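# Unload three plates from tray onto table, unstacked

## Task

Remove all three plates from the tray and set each one down on the table so that none rests on another, leave the tray in its original state, make sure everything stays put without the robot holding it, then release and move the tools away.

## Robot and tools

Robot: two arms, left_arm and right_arm, each ending in a suction cup instead of fingers. The cup point is the center of the cup rim (29 mm across); the cup faces along the cup point's own +z axis. About 7 cm behind the rim the tool widens, with its body and wrist camera sticking out up to roughly 8 cm sideways, so keep that clearance from plates, tray and the other arm.

Scene frame: origin on the table top midway between the arms, +z up, +x outward over the table, left_arm on the +y side. The arm names do not correspond to the left or right of any image. State lines give each cup point's position (m), orientation as quaternion wxyz, and linear (m/s) and angular (rad/s) velocity in this frame. Printed positions can be off, more so at long reach.

Row format (used by every motion): one flat list of 14 numbers, each in [-1, 1], covering both arms even if one is idle. Order: left dx, dy, dz, rx, ry, rz, left suction, then right dx, dy, dz, rx, ry, rz, right suction. The six motion numbers are an offset, not an absolute pose: a target relative to the cup point's pose in the most recent result that showed it (before any such result in the scene, and for later calls within the same reply, relative to where the arm is when the action begins). The offset is expressed in the cup point's own axes, not the scene frame. Scale: 1.0 = 0.6 m for dx, dy, dz and 180 degrees for rotation; rx, ry, rz form a single rotation vector. All zeros means return to that reference pose, not stand still. To keep an arm in place, give the offset back to its desired pose in the first call of a reply and zeros afterwards. Suction: +1 is full vacuum (about 55 kPa under ambient), smaller values request that fraction, and 0.05 or lower switches it off. It persists, so repeat the current value for an arm whose vacuum you want unchanged (0 is an actual off command).

Tools:
- execute_actions {actions, pictures}: actions is an empty list (just report state), one action {rows, steps} or one wait {steps}. rows holds 1 to 15 rows; each row lasts one control step of 1/30 s, the last repeats if steps exceeds the row count; steps up to 15 (default 15). Every row counts from the same reference pose, not from the row before it. A wait {steps: n}, n up to 300, returns n steps after the previous result, reply time included. pictures toggles camera images. A rejected call moves nothing.
- move {target, speed, stop_force}: target is one 14-number row as above. Each arm's cup point travels in a straight line toward its offset pose; both paths finish together, lasting 0.5 to 10 s (cut off at 10 s). speed: m/s, 0.002 to 0.5, default 0.25; rotation capped at twice that in rad/s. Actual motion can lag, drift, or overshoot speed, especially near a straight elbow. stop_force: N, 13 to 80, shared by both arms, not allowed before 0.2 s of scene time; an arm stops its path when its wrist sensor reads that much extra resistance for two steps, backs to its pose two steps earlier and holds. Use it only with slow speeds and no rotation; omit it when lifting away from something the cup presses on. Results report an ending per arm: done, off_target, moving, held, fault, or contact (stop_force triggered), plus limits (paced = target clipped; held = some steps blocked) and distance from target.
- wait {seconds}: 0 to 10 s, nothing new sent.
- zoom_image {camera, region}: enlarges [x0, y0, x1, y1] pixels (at most 504 by 504) of the latest image from cam_head_left, cam_head_right, cam_high, cam_low (896x504) or cam_left_wrist, cam_right_wrist (504x504, fisheye).
- finished_scene {scene}: ends the current scene (its number) irreversibly and reports success.

Control details: each step the command is clipped to within 100 mm and 16 degrees of the measured pose; position takes priority over orientation. Motion trails commands by about 0.17 s. After a long action the arm may still be short; check the result and send the remainder. "Hand target" lines show where the controller is now steering. "pose unreachable" and HELD mean part of a command was altered or not sent.

Gripping: turn suction on and press the rim flat onto a smooth plate surface so it seals all round; edges, holes or seams under the rim leak. suction_measured shows achieved vacuum (near 0 = no seal; airtight settles within 0.15 of the command). part_present goes to 1 at 0.50 and back to 0 below 0.45. Under vacuum the cup shortens, so a held plate sits up to 10 mm nearer the tool. To release, set the plate down on the table first, then switch suction off, then lift at least 15 mm. If the cup seals to the table, switch suction off to free it.

Wrist force/torque lines give sensor readings in each end effector's axes (offset up to about 5.5 N, noise up to about 3.4 N, saturation near 100 N); pressing on a surface reads as force pointing back into the arm.

Avoid: fast or deep pushes into the table or tray (arms are stiff; a torque limit or 150 N outside force causes a 10 s fault stop), arms colliding or pressing each other, dropping or sliding plates, disturbing the tray, and anything leaving the table, which ends the scene. Motors heat while holding loads; MOTOR HOT appears at 70 °C and at 85 °C the arm brakes until cool. Loose objects may occasionally get nudged by outside pushes. Joint limits are given in radians; the elbow runs 0 to 3.142 and cannot fully straighten.

Each tool is called as name(argument=value, ...), one argument or row to a line, values as JSON.

## Session

I'll start by looking at the scene.

execute_actions(
  actions=[],
)

Scene clock: 0.00 s of 7200.00 s.
left_arm: end_effector_position=(+0.6343, +0.5632, +0.2272) suction_measured=0.00 part_present=0 end_effector_quat_wxyz=(-0.000, -0.212, +0.977, +0.001) end_effector_velocity=(-0.001, -0.000, +0.001) end_effector_angular_velocity=(-0.001, -0.000, -0.000) | right_arm: end_effector_position=(+0.6774, -0.5418, +0.2279) suction_measured=0.00 part_present=0 end_effector_quat_wxyz=(-0.000, +0.248, +0.969, -0.000) end_effector_velocity=(-0.000, +0.000, +0.000) end_effector_angular_velocity=(-0.000, +0.000, +0.000)
Joint positions: left_arm=[-0.281 -1.556  2.144 -2.157 -1.57   2.339] | right_arm=[-0.281 -1.557  2.144 -2.157 -1.571 -2.899]
Joint velocities: left_arm=[-0.    -0.002  0.001  0.001 -0.001  0.   ] | right_arm=[ 0.    -0.    -0.     0.001 -0.    -0.   ]
Motor temperatures (°C, as the motors report them): left_arm=[21 16 19 27 26 21] | right_arm=[19 19 21 23 23 26]
Wrist force (N, on the end effector, along its own x y z axes, offset not removed): no reading
Wrist torque (N m, same axes, about the end effector's origin, offset not removed): no reading
Hand target (left_arm): +0.634, +0.563, +0.227; -0.000, -0.212, +0.977, +0.001
Hand target (right_arm): +0.677, -0.542, +0.228; -0.000, +0.248, +0.969, -0.000

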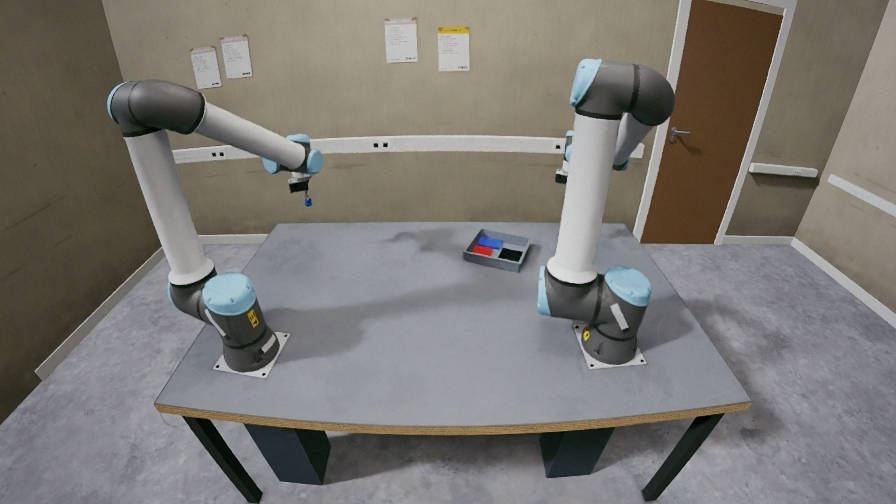

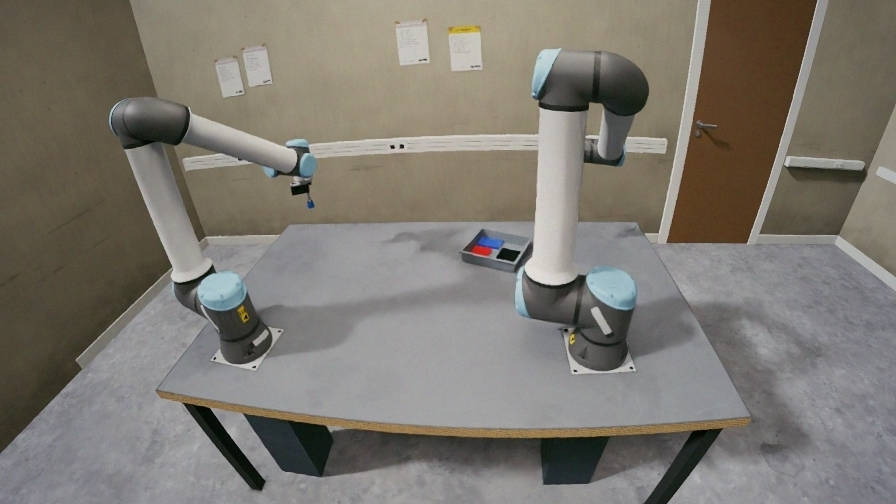

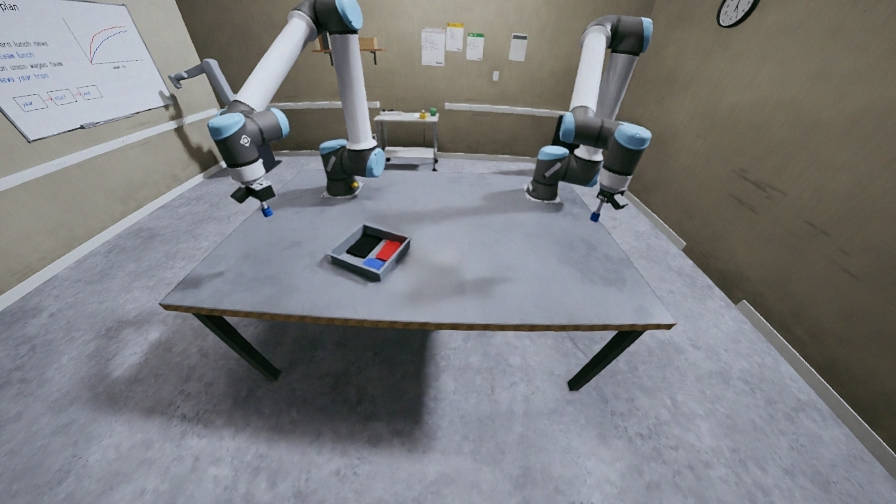

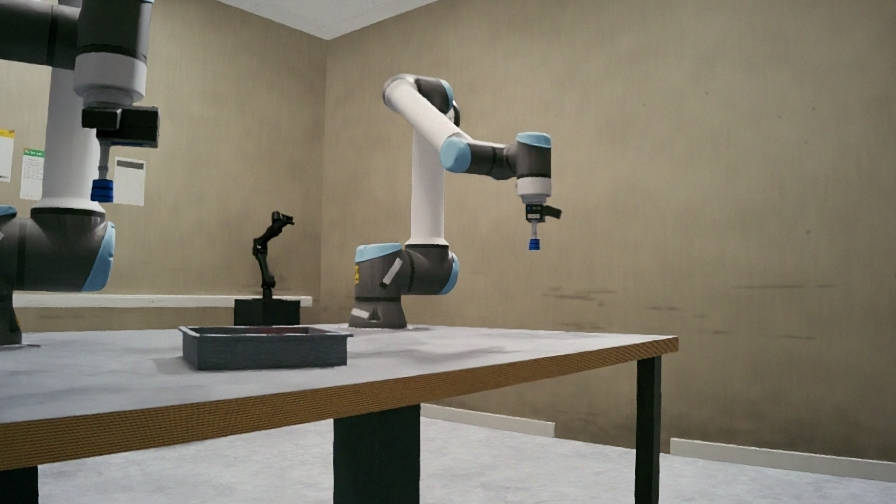

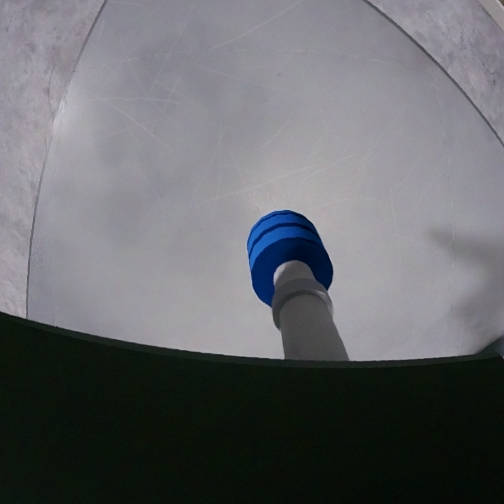

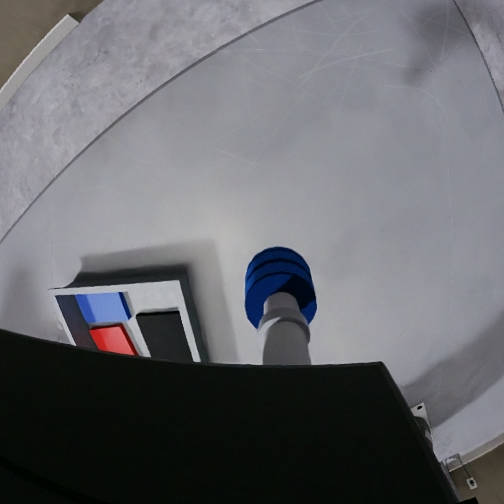

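zoom_image(
  camera="cam_head_left",
  region=[420, 200, 580, 300],
)

zoom_image(
  camera="cam_high",
  region=[290, 200, 450, 300],
)

zoom_image(
  camera="cam_right_wrist",
  region=[0, 230, 260, 400],
)

Region (420, 200, 580, 300) of cam_head_left's 896x504 image, scaled by 3.150, with more detail than that image has; it fills the top 315 rows of this view, and the rest is white.

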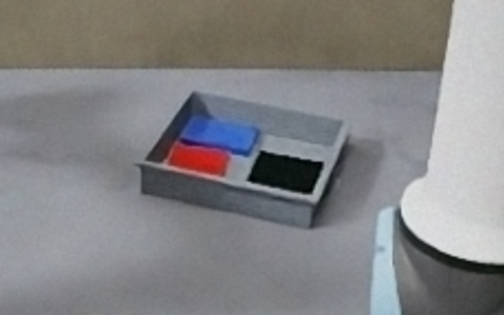

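Region (290, 200, 450, 300) of cam_high's 896x504 image, scaled by 3.150, with more detail than that image has; it fills the top 315 rows of this view, and the rest is white.

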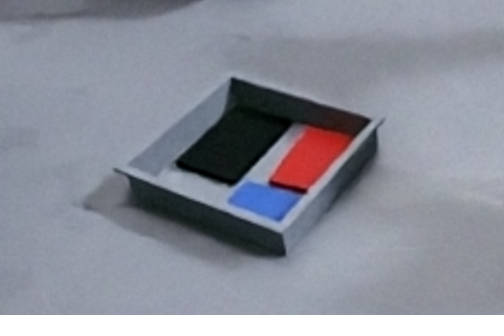

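Region (0, 230, 260, 400) of cam_right_wrist's 504x504 image, scaled by 1.938, with more detail than that image has; it fills the top 330 rows of this view, and the rest is white.

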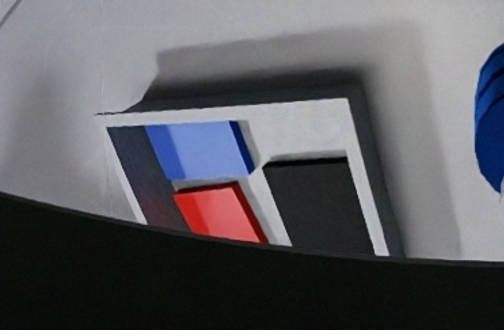

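move(
  target=[0, 0, 0, 0, 0, 0, 0, 0.3, 0.35, 0, 0, 0, 0, 0],
  speed=0.25,
)

Scene clock: 26.33 s of 7200.00 s.
left_arm: end_effector_position=(+0.6343, +0.5632, +0.2272) suction_measured=0.00 part_present=0 end_effector_quat_wxyz=(-0.000, -0.212, +0.977, +0.001) end_effector_velocity=(+0.001, -0.001, +0.000) end_effector_angular_velocity=(-0.001, -0.000, -0.001) | right_arm: end_effector_position=(+0.6208, -0.2713, +0.2279) suction_measured=0.00 part_present=0 end_effector_quat_wxyz=(+0.000, +0.248, +0.969, -0.000) end_effector_velocity=(-0.000, +0.003, +0.000) end_effector_angular_velocity=(-0.000, -0.001, +0.002)
Joint positions: left_arm=[-0.281 -1.556  2.144 -2.157 -1.57   2.339] | right_arm=[ 0.163 -1.541  2.127 -2.157 -1.571 -2.456]
Joint velocities: left_arm=[-0.001  0.001 -0.001 -0.    -0.    -0.   ] | right_arm=[ 0.005  0.001 -0.001 -0.001 -0.     0.002]
Motor temperatures (°C, as the motors report them): left_arm=[21 16 19 27 26 21] | right_arm=[19 19 21 23 23 26]
Wrist force (N, on the end effector, along its own x y z axes, offset not removed): left_arm=[0.8 1.6 -1.2] | right_arm=[-5.9 0.4 1.4]
Wrist torque (N m, same axes, about the end effector's origin, offset not removed): left_arm=[-0.13 -0.25 0.23] | right_arm=[-0.05 0.77 0.00]
Hand target (left_arm): +0.634, +0.563, +0.227; -0.000, -0.212, +0.977, +0.001
Hand target (right_arm): +0.621, -0.271, +0.228; +0.000, +0.248, +0.969, -0.000
Off the commanded pose (left_arm): 0.000 m, 0 deg.
Off the commanded pose (right_arm): 0.000 m, 0 deg.
After step 90, 21.63 s passed at rest.
move: done

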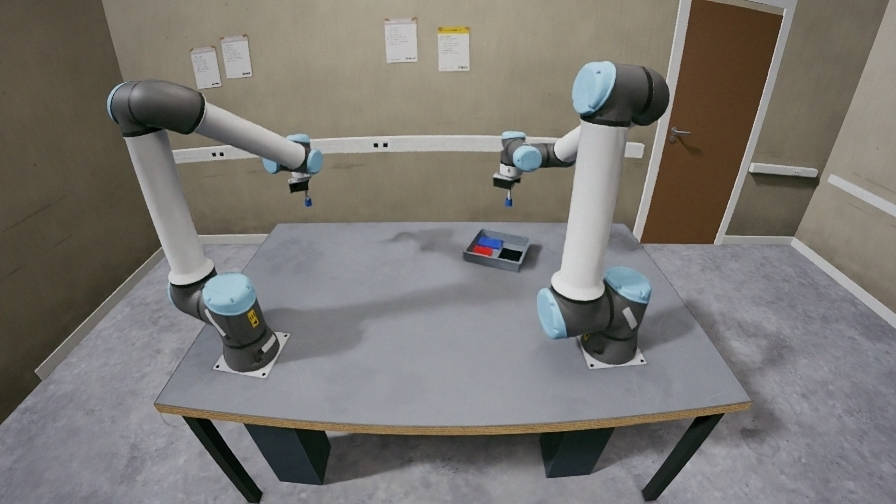

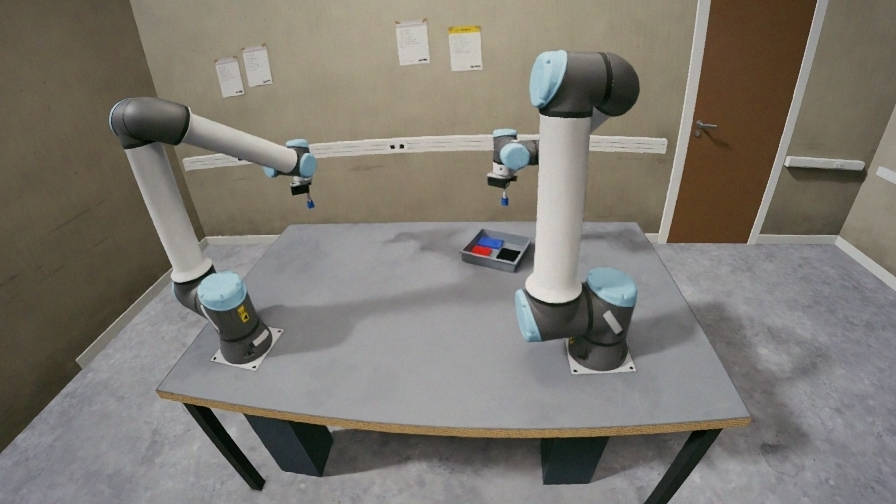

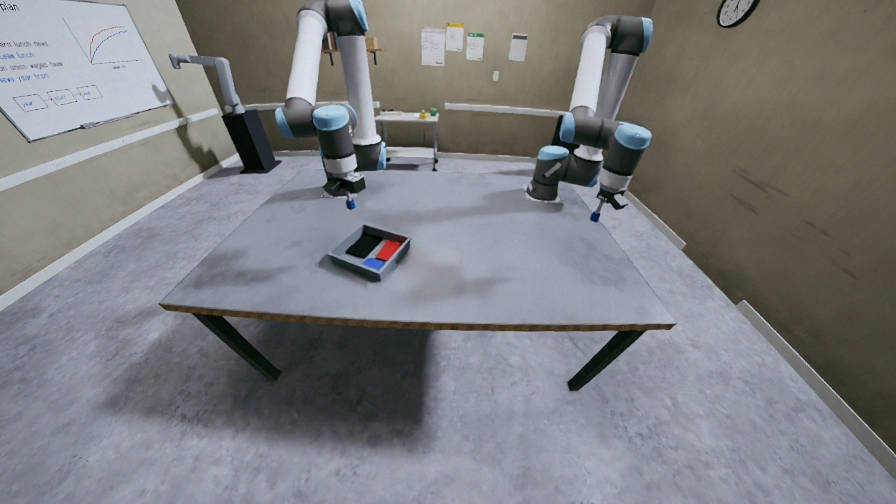

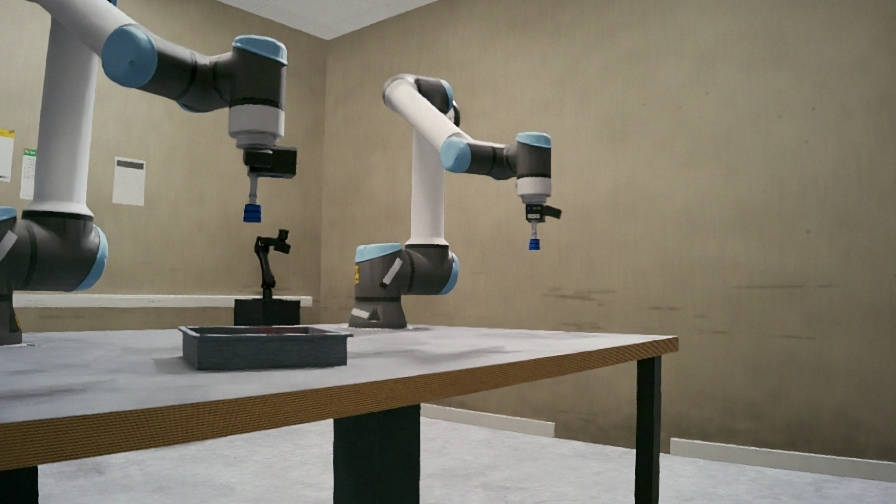

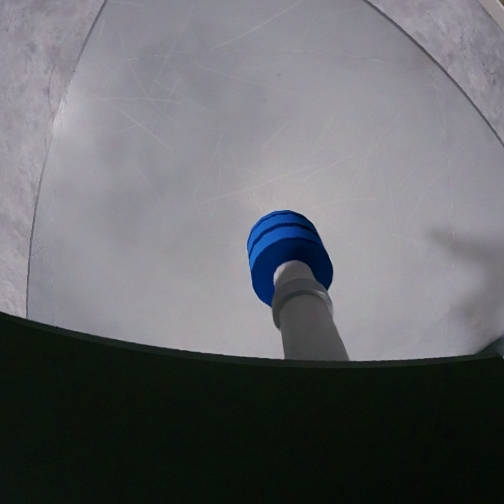

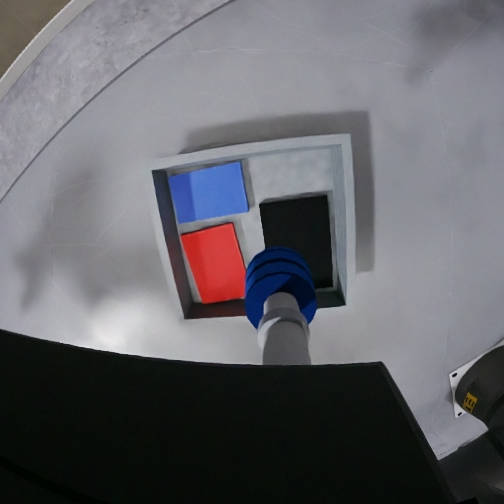

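zoom_image(
  camera="cam_right_wrist",
  region=[130, 110, 390, 340],
)

Region (130, 110, 390, 340) of cam_right_wrist's 504x504 image, scaled by 1.938, with more detail than that image has; it fills the top 446 rows of this view, and the rest is white.

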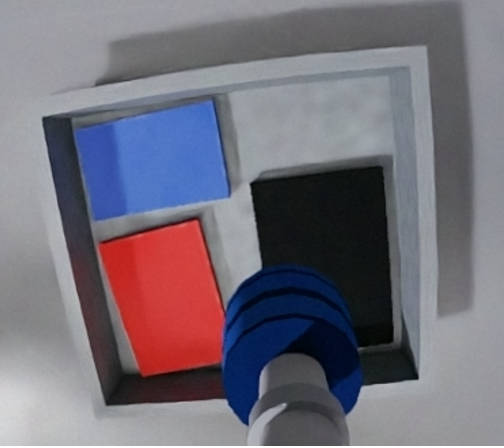

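move(
  target=[0, 0, 0, 0, 0, 0, 0, 0.068, -0.0483, 0.263, 0, 0, 0, 0],
  speed=0.2,
)

Scene clock: 71.57 s of 7200.00 s.
left_arm: end_effector_position=(+0.6343, +0.5632, +0.2272) suction_measured=0.00 part_present=0 end_effector_quat_wxyz=(-0.000, -0.212, +0.977, +0.001) end_effector_velocity=(+0.000, +0.000, +0.001) end_effector_angular_velocity=(-0.001, -0.002, +0.000) | right_arm: end_effector_position=(+0.5713, -0.2771, +0.0702) suction_measured=0.00 part_present=0 end_effector_quat_wxyz=(+0.000, +0.248, +0.969, -0.000) end_effector_velocity=(+0.000, -0.001, -0.002) end_effector_angular_velocity=(-0.000, +0.000, -0.002)
Joint positions: left_arm=[-0.281 -1.556  2.144 -2.157 -1.57   2.339] | right_arm=[ 0.169 -1.387  2.334 -2.517 -1.571 -2.449]
Joint velocities: left_arm=[ 0.    -0.001 -0.001 -0.     0.    -0.   ] | right_arm=[-0.001  0.003  0.001 -0.003  0.     0.001]
Motor temperatures (°C, as the motors report them): left_arm=[21 16 19 27 26 21] | right_arm=[19 19 21 23 23 26]
Wrist force (N, on the end effector, along its own x y z axes, offset not removed): left_arm=[0.7 2.2 -2.2] | right_arm=[-4.1 2.5 4.8]
Wrist torque (N m, same axes, about the end effector's origin, offset not removed): left_arm=[-0.09 -0.28 0.18] | right_arm=[0.51 0.89 -0.09]
Hand target (left_arm): +0.634, +0.563, +0.227; -0.000, -0.212, +0.977, +0.001
Hand target (right_arm): +0.571, -0.277, +0.070; +0.000, +0.248, +0.969, -0.000
Off the commanded pose (left_arm): 0.000 m, 0 deg.
Off the commanded pose (right_arm): 0.000 m, 0 deg.
After step 90, 40.83 s passed at rest.
move: done

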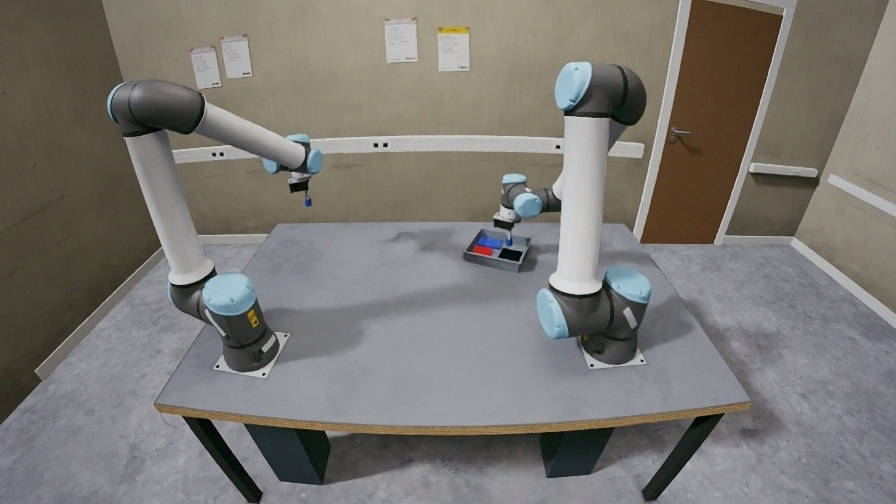

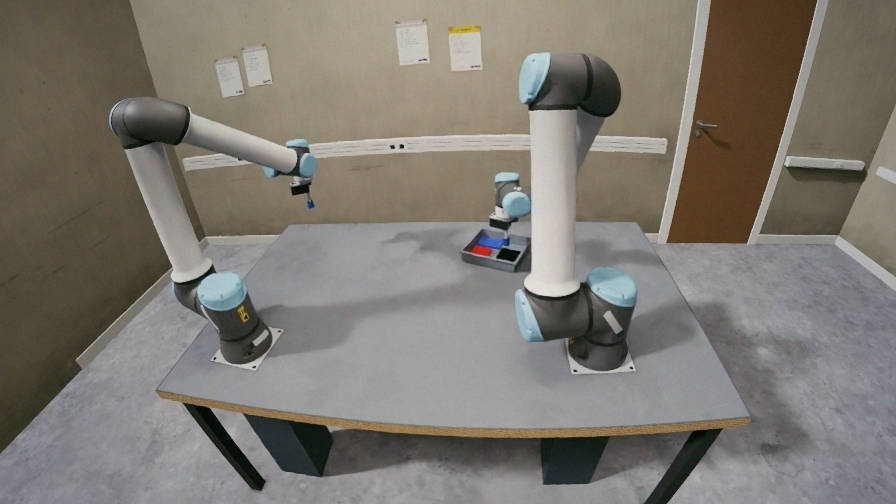

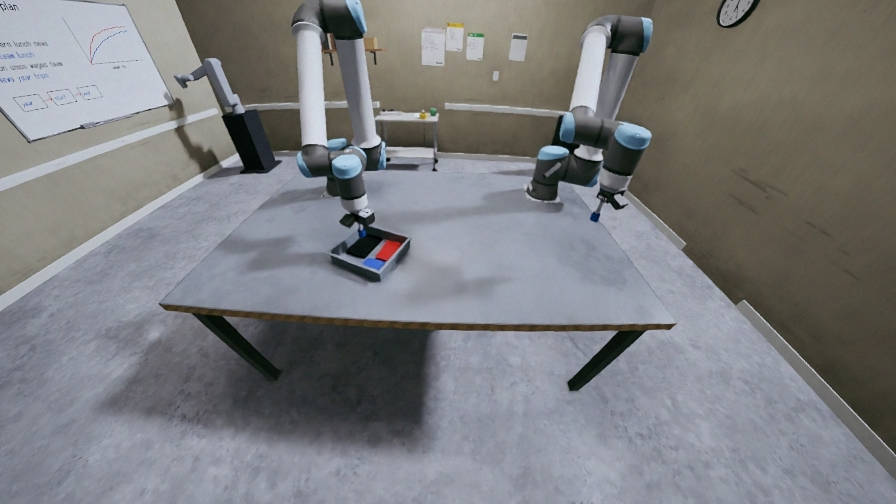

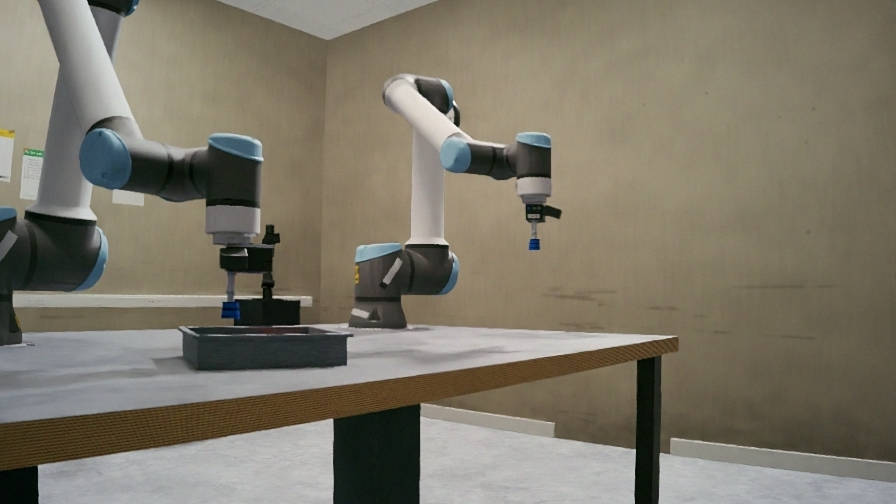

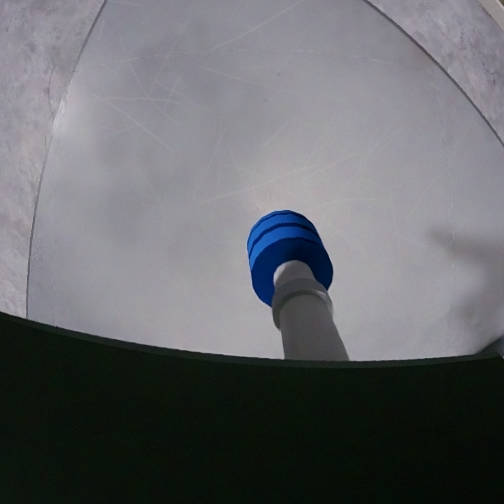

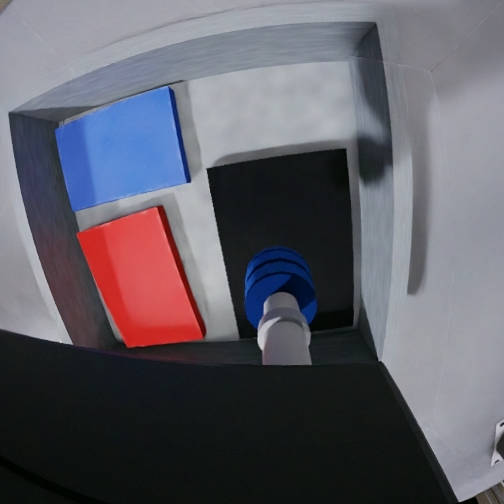

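move(
  target=[0, 0, 0, 0, 0, 0, 0, 0.008, -0.01, 0.067, 0, 0, 0, 0],
  speed=0.1,
)

move(
  target=[0, 0, 0, 0, 0, 0, 0, 0, 0, 0.045, 0, 0, 0, 0],
  speed=0.006,
  stop_force=13,
)

Scene clock: 87.83 s of 7200.00 s.
left_arm: end_effector_position=(+0.6343, +0.5632, +0.2272) suction_measured=0.00 part_present=0 end_effector_quat_wxyz=(-0.000, -0.212, +0.977, +0.001) end_effector_velocity=(-0.001, +0.000, -0.000) end_effector_angular_velocity=(-0.000, +0.000, +0.000) | right_arm: end_effector_position=(+0.5642, -0.2800, +0.0301) suction_measured=0.00 part_present=0 end_effector_quat_wxyz=(+0.000, +0.248, +0.969, -0.000) end_effector_velocity=(-0.001, -0.001, -0.002) end_effector_angular_velocity=(+0.000, +0.001, +0.000)
Joint positions: left_arm=[-0.281 -1.556  2.144 -2.157 -1.57   2.339] | right_arm=[ 0.166 -1.32   2.367 -2.618 -1.571 -2.452]
Joint velocities: left_arm=[ 0.    -0.001  0.002 -0.    -0.    -0.   ] | right_arm=[-0.001  0.003  0.002 -0.005  0.    -0.001]
Motor temperatures (°C, as the motors report them): left_arm=[21 16 19 27 26 21] | right_arm=[19 19 21 23 23 26]
Wrist force (N, on the end effector, along its own x y z axes, offset not removed): left_arm=[2.3 1.4 -0.9] | right_arm=[-4.5 -0.3 0.8]
Wrist torque (N m, same axes, about the end effector's origin, offset not removed): left_arm=[-0.23 -0.49 0.23] | right_arm=[-0.11 0.89 -0.15]
Hand target (left_arm): +0.634, +0.563, +0.227; -0.000, -0.212, +0.977, +0.001
Hand target (right_arm): +0.564, -0.280, +0.030; +0.000, +0.248, +0.969, -0.000
Off the commanded pose (left_arm): 0.000 m, 0 deg.
Off the commanded pose (right_arm): 0.000 m, 0 deg.
After step 90, 12.37 s passed at rest.
move: done

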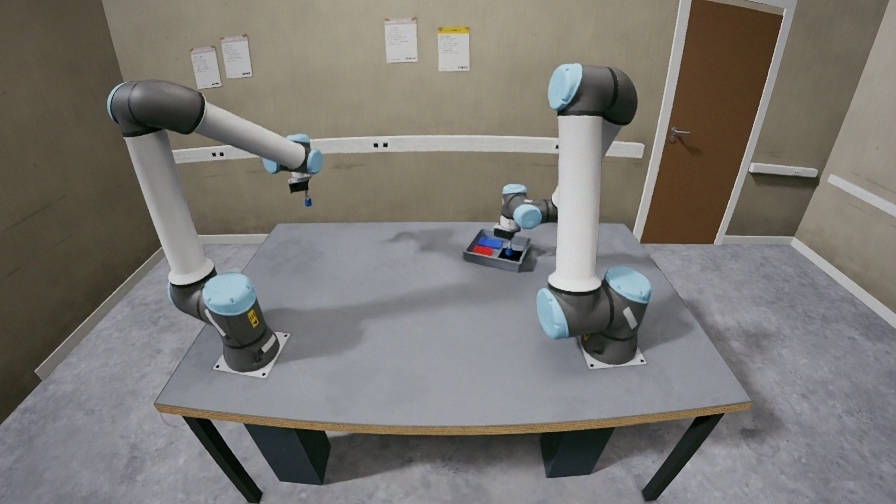

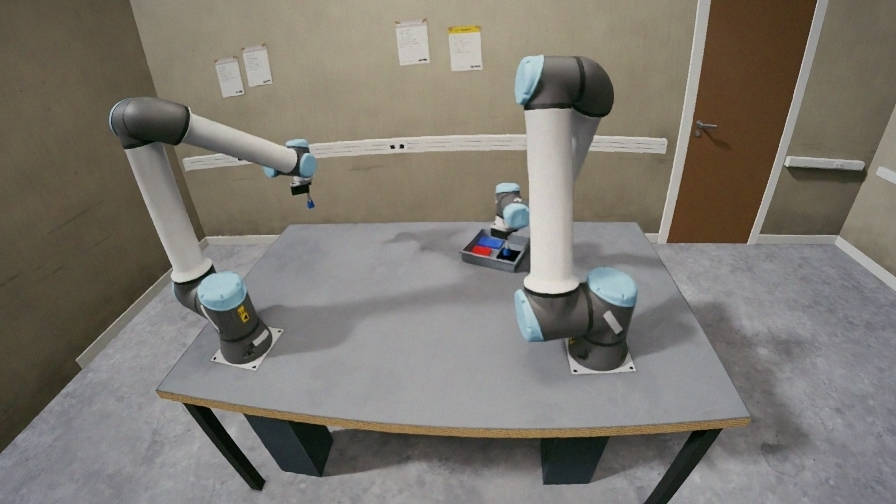

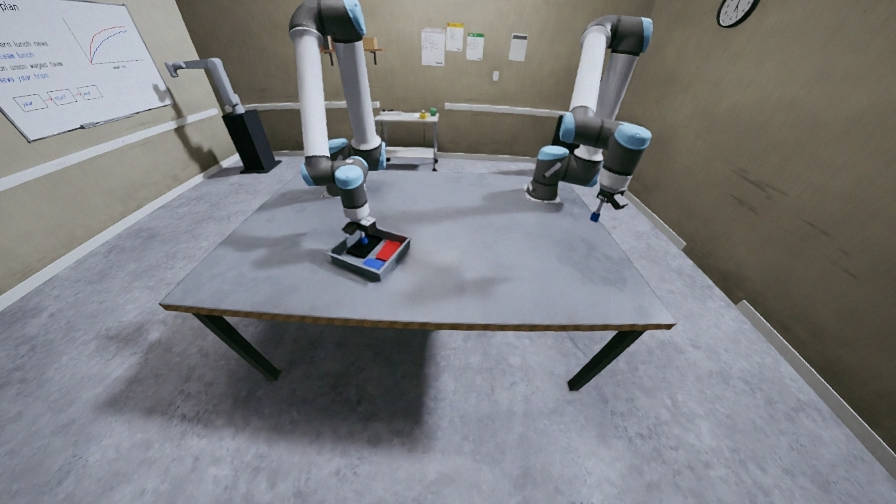

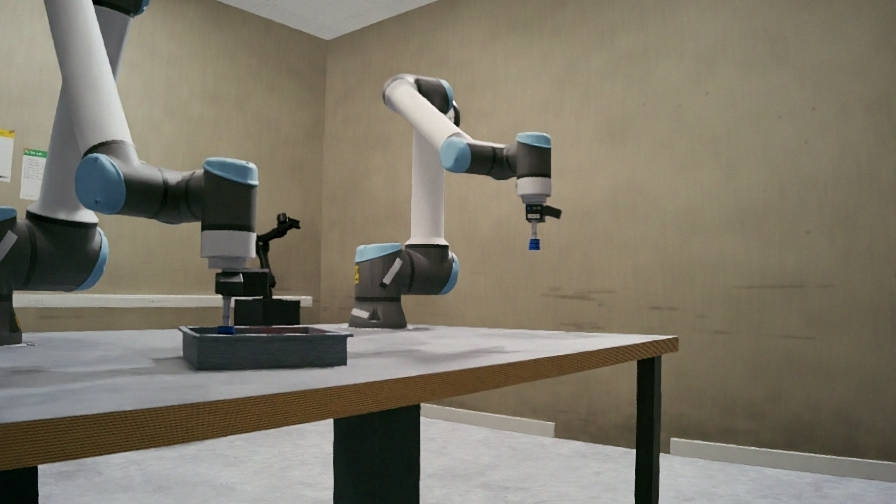

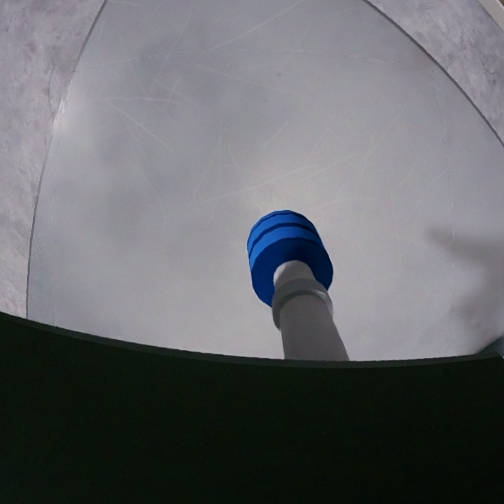

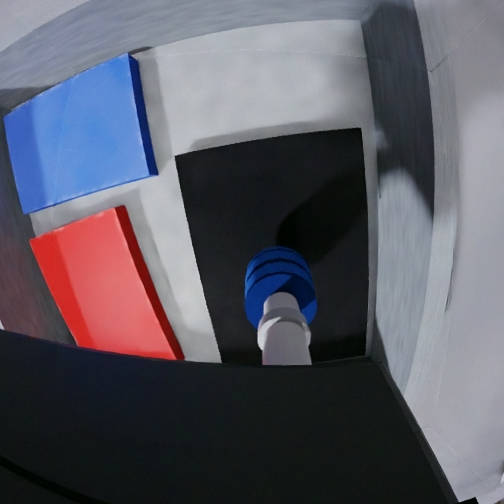

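Scene clock: 92.67 s of 7200.00 s.
left_arm: end_effector_position=(+0.6343, +0.5632, +0.2272) suction_measured=0.00 part_present=0 end_effector_quat_wxyz=(-0.000, -0.212, +0.977, +0.001) end_effector_velocity=(-0.001, -0.000, -0.001) end_effector_angular_velocity=(-0.000, +0.001, -0.000) | right_arm: end_effector_position=(+0.5642, -0.2800, +0.0035) suction_measured=0.00 part_present=0 end_effector_quat_wxyz=(+0.000, +0.248, +0.969, -0.000) end_effector_velocity=(-0.002, -0.000, -0.000) end_effector_angular_velocity=(-0.002, +0.004, -0.000)
Joint positions: left_arm=[-0.281 -1.556  2.144 -2.157 -1.57   2.339] | right_arm=[ 0.166 -1.265  2.376 -2.682 -1.571 -2.452]
Joint velocities: left_arm=[-0.    -0.     0.001 -0.    -0.001 -0.   ] | right_arm=[ 0.001 -0.001  0.001  0.005 -0.001  0.001]
Motor temperatures (°C, as the motors report them): left_arm=[21 16 19 27 26 21] | right_arm=[19 19 21 23 23 26]
Wrist force (N, on the end effector, along its own x y z axes, offset not removed): left_arm=[-1.3 2.7 0.6] | right_arm=[-2.7 -2.3 -20.3]
Wrist torque (N m, same axes, about the end effector's origin, offset not removed): left_arm=[0.01 -0.01 0.14] | right_arm=[-0.14 0.83 0.02]
Hand target (left_arm): +0.634, +0.563, +0.227; -0.000, -0.212, +0.977, +0.001
Hand target (right_arm): +0.564, -0.280, +0.004; +0.000, +0.248, +0.969, -0.000
Off the commanded pose (left_arm): 0.000 m, 0 deg.
Off the commanded pose (right_arm): 0.000 m, 0 deg.
move: contact (right_arm)

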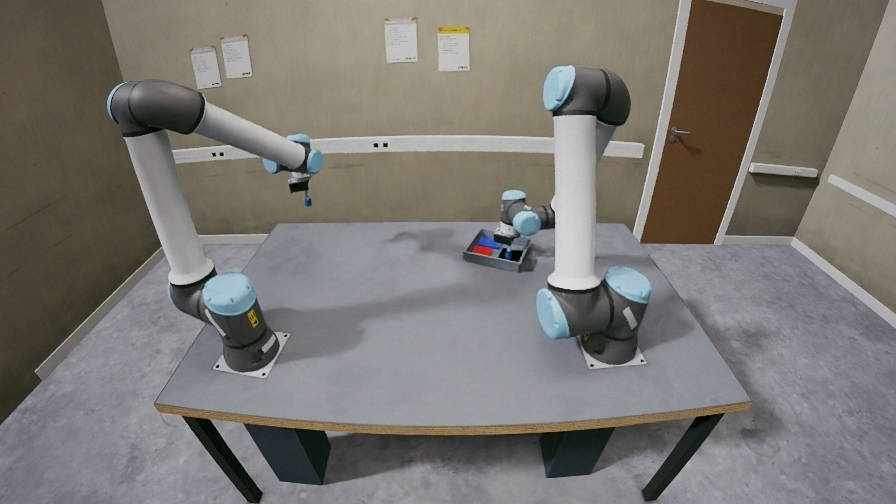

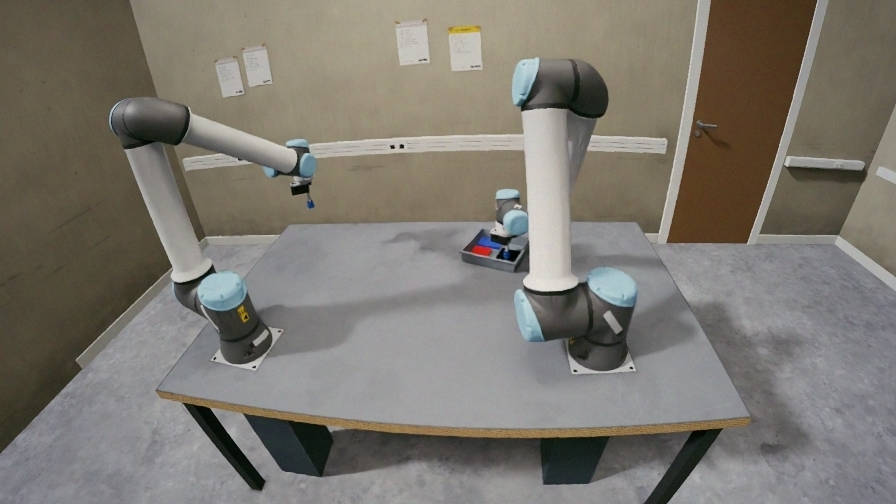

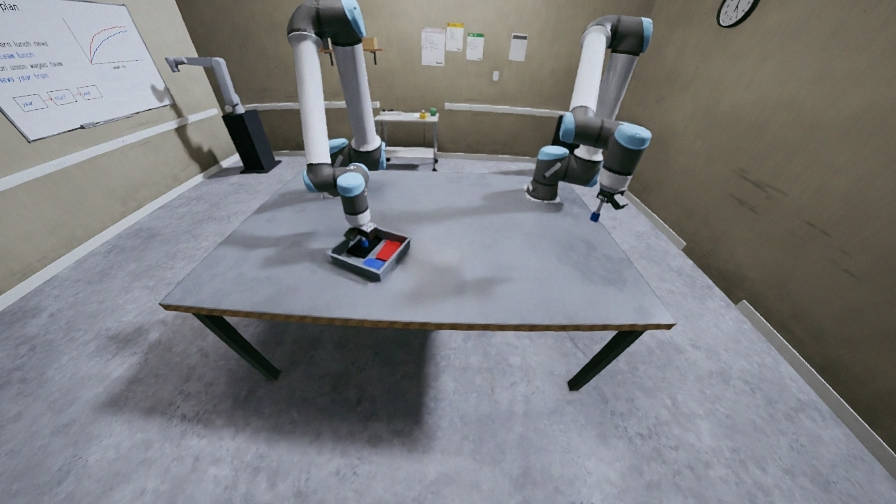

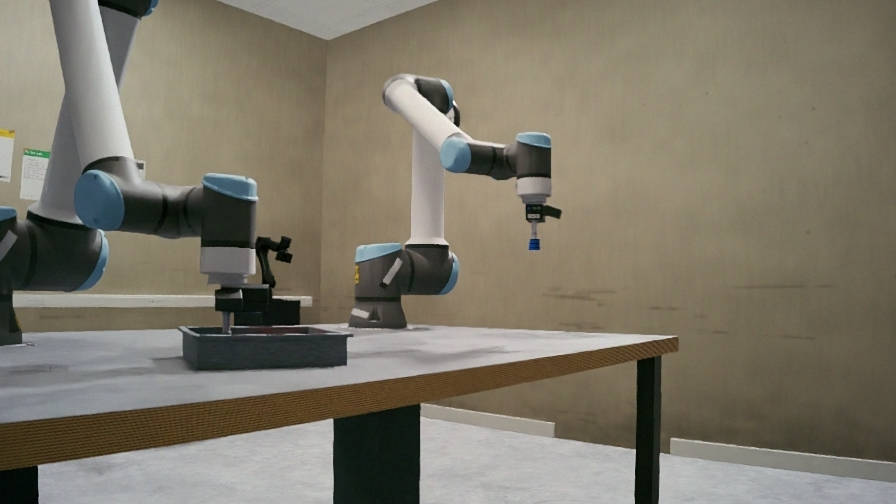

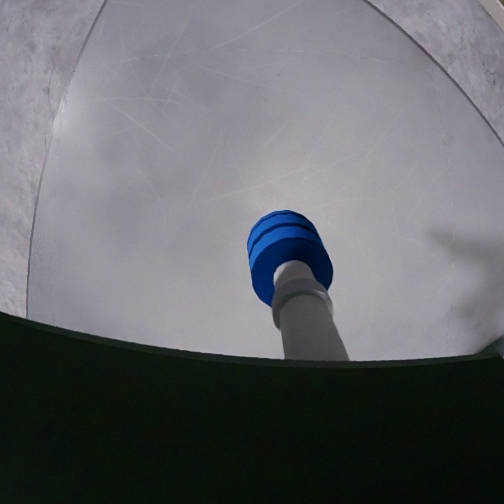

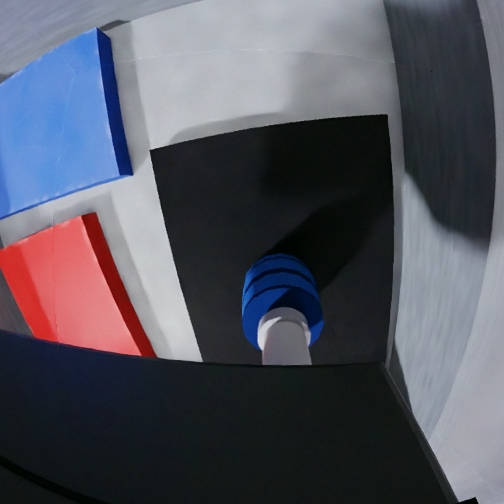

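execute_actions(
  actions=[
    {"rows": [[0, 0, 0, 0, 0, 0, 0, 0, 0, -0.002, 0, 0, 0, 1]], "steps": 15},
  ],
  pictures=false,
)

Scene clock: 95.13 s of 7200.00 s.
left_arm: end_effector_position=(+0.6343, +0.5632, +0.2272) suction_measured=0.00 part_present=0 end_effector_quat_wxyz=(-0.000, -0.212, +0.977, +0.001) end_effector_velocity=(+0.002, -0.001, +0.001) end_effector_angular_velocity=(-0.001, -0.003, -0.001) | right_arm: end_effector_position=(+0.5642, -0.2800, +0.0047) suction_measured=0.84 part_present=1 end_effector_quat_wxyz=(+0.000, +0.248, +0.969, -0.000) end_effector_velocity=(-0.001, -0.000, +0.000) end_effector_angular_velocity=(-0.000, +0.002, -0.001)
Joint positions: left_arm=[-0.281 -1.556  2.144 -2.157 -1.57   2.339] | right_arm=[ 0.166 -1.267  2.376 -2.679 -1.571 -2.452]
Joint velocities: left_arm=[-0.001  0.001 -0.003 -0.002 -0.    -0.   ] | right_arm=[-0.    -0.001  0.001  0.003  0.     0.001]
Motor temperatures (°C, as the motors report them): left_arm=[21 16 19 27 26 21] | right_arm=[19 19 21 23 23 26]
Wrist force (N, on the end effector, along its own x y z axes, offset not removed): left_arm=[-0.1 2.4 -2.1] | right_arm=[-4.9 -0.1 0.6]
Wrist torque (N m, same axes, about the end effector's origin, offset not removed): left_arm=[-0.04 -0.27 0.21] | right_arm=[0.04 0.88 -0.02]
Hand target (left_arm): +0.634, +0.563, +0.227; -0.000, -0.212, +0.977, +0.001
Hand target (right_arm): +0.564, -0.280, +0.005; +0.000, +0.248, +0.969, -0.000
Off the commanded pose (left_arm): 0.000 m, 0 deg.
Off the commanded pose (right_arm): 0.000 m, 0 deg.
Steps of this call (steps 1 to 59: nothing new was sent; steps 60 to 74: all 15 steps of this action). Readings (end_effector_position | what the end effector reports):
60: left_arm (+0.6343, +0.5632, +0.2272) | right_arm (+0.5643, -0.2800, +0.0037) | left_arm suction_measured=0.00 part_present=0 | right_arm suction_measured=0.06 part_present=0
61: left_arm (+0.6343, +0.5632, +0.2272) | right_arm (+0.5642, -0.2800, +0.0039) | left_arm suction_measured=0.00 part_present=0 | right_arm suction_measured=0.18 part_present=0
63: left_arm (+0.6343, +0.5632, +0.2272) | right_arm (+0.5642, -0.2800, +0.0043) | left_arm suction_measured=0.00 part_present=0 | right_arm suction_measured=0.36 part_present=0
67: left_arm (+0.6343, +0.5632, +0.2272) | right_arm (+0.5642, -0.2800, +0.0046) | left_arm suction_measured=0.00 part_present=0 | right_arm suction_measured=0.60 part_present=1
74: the state above


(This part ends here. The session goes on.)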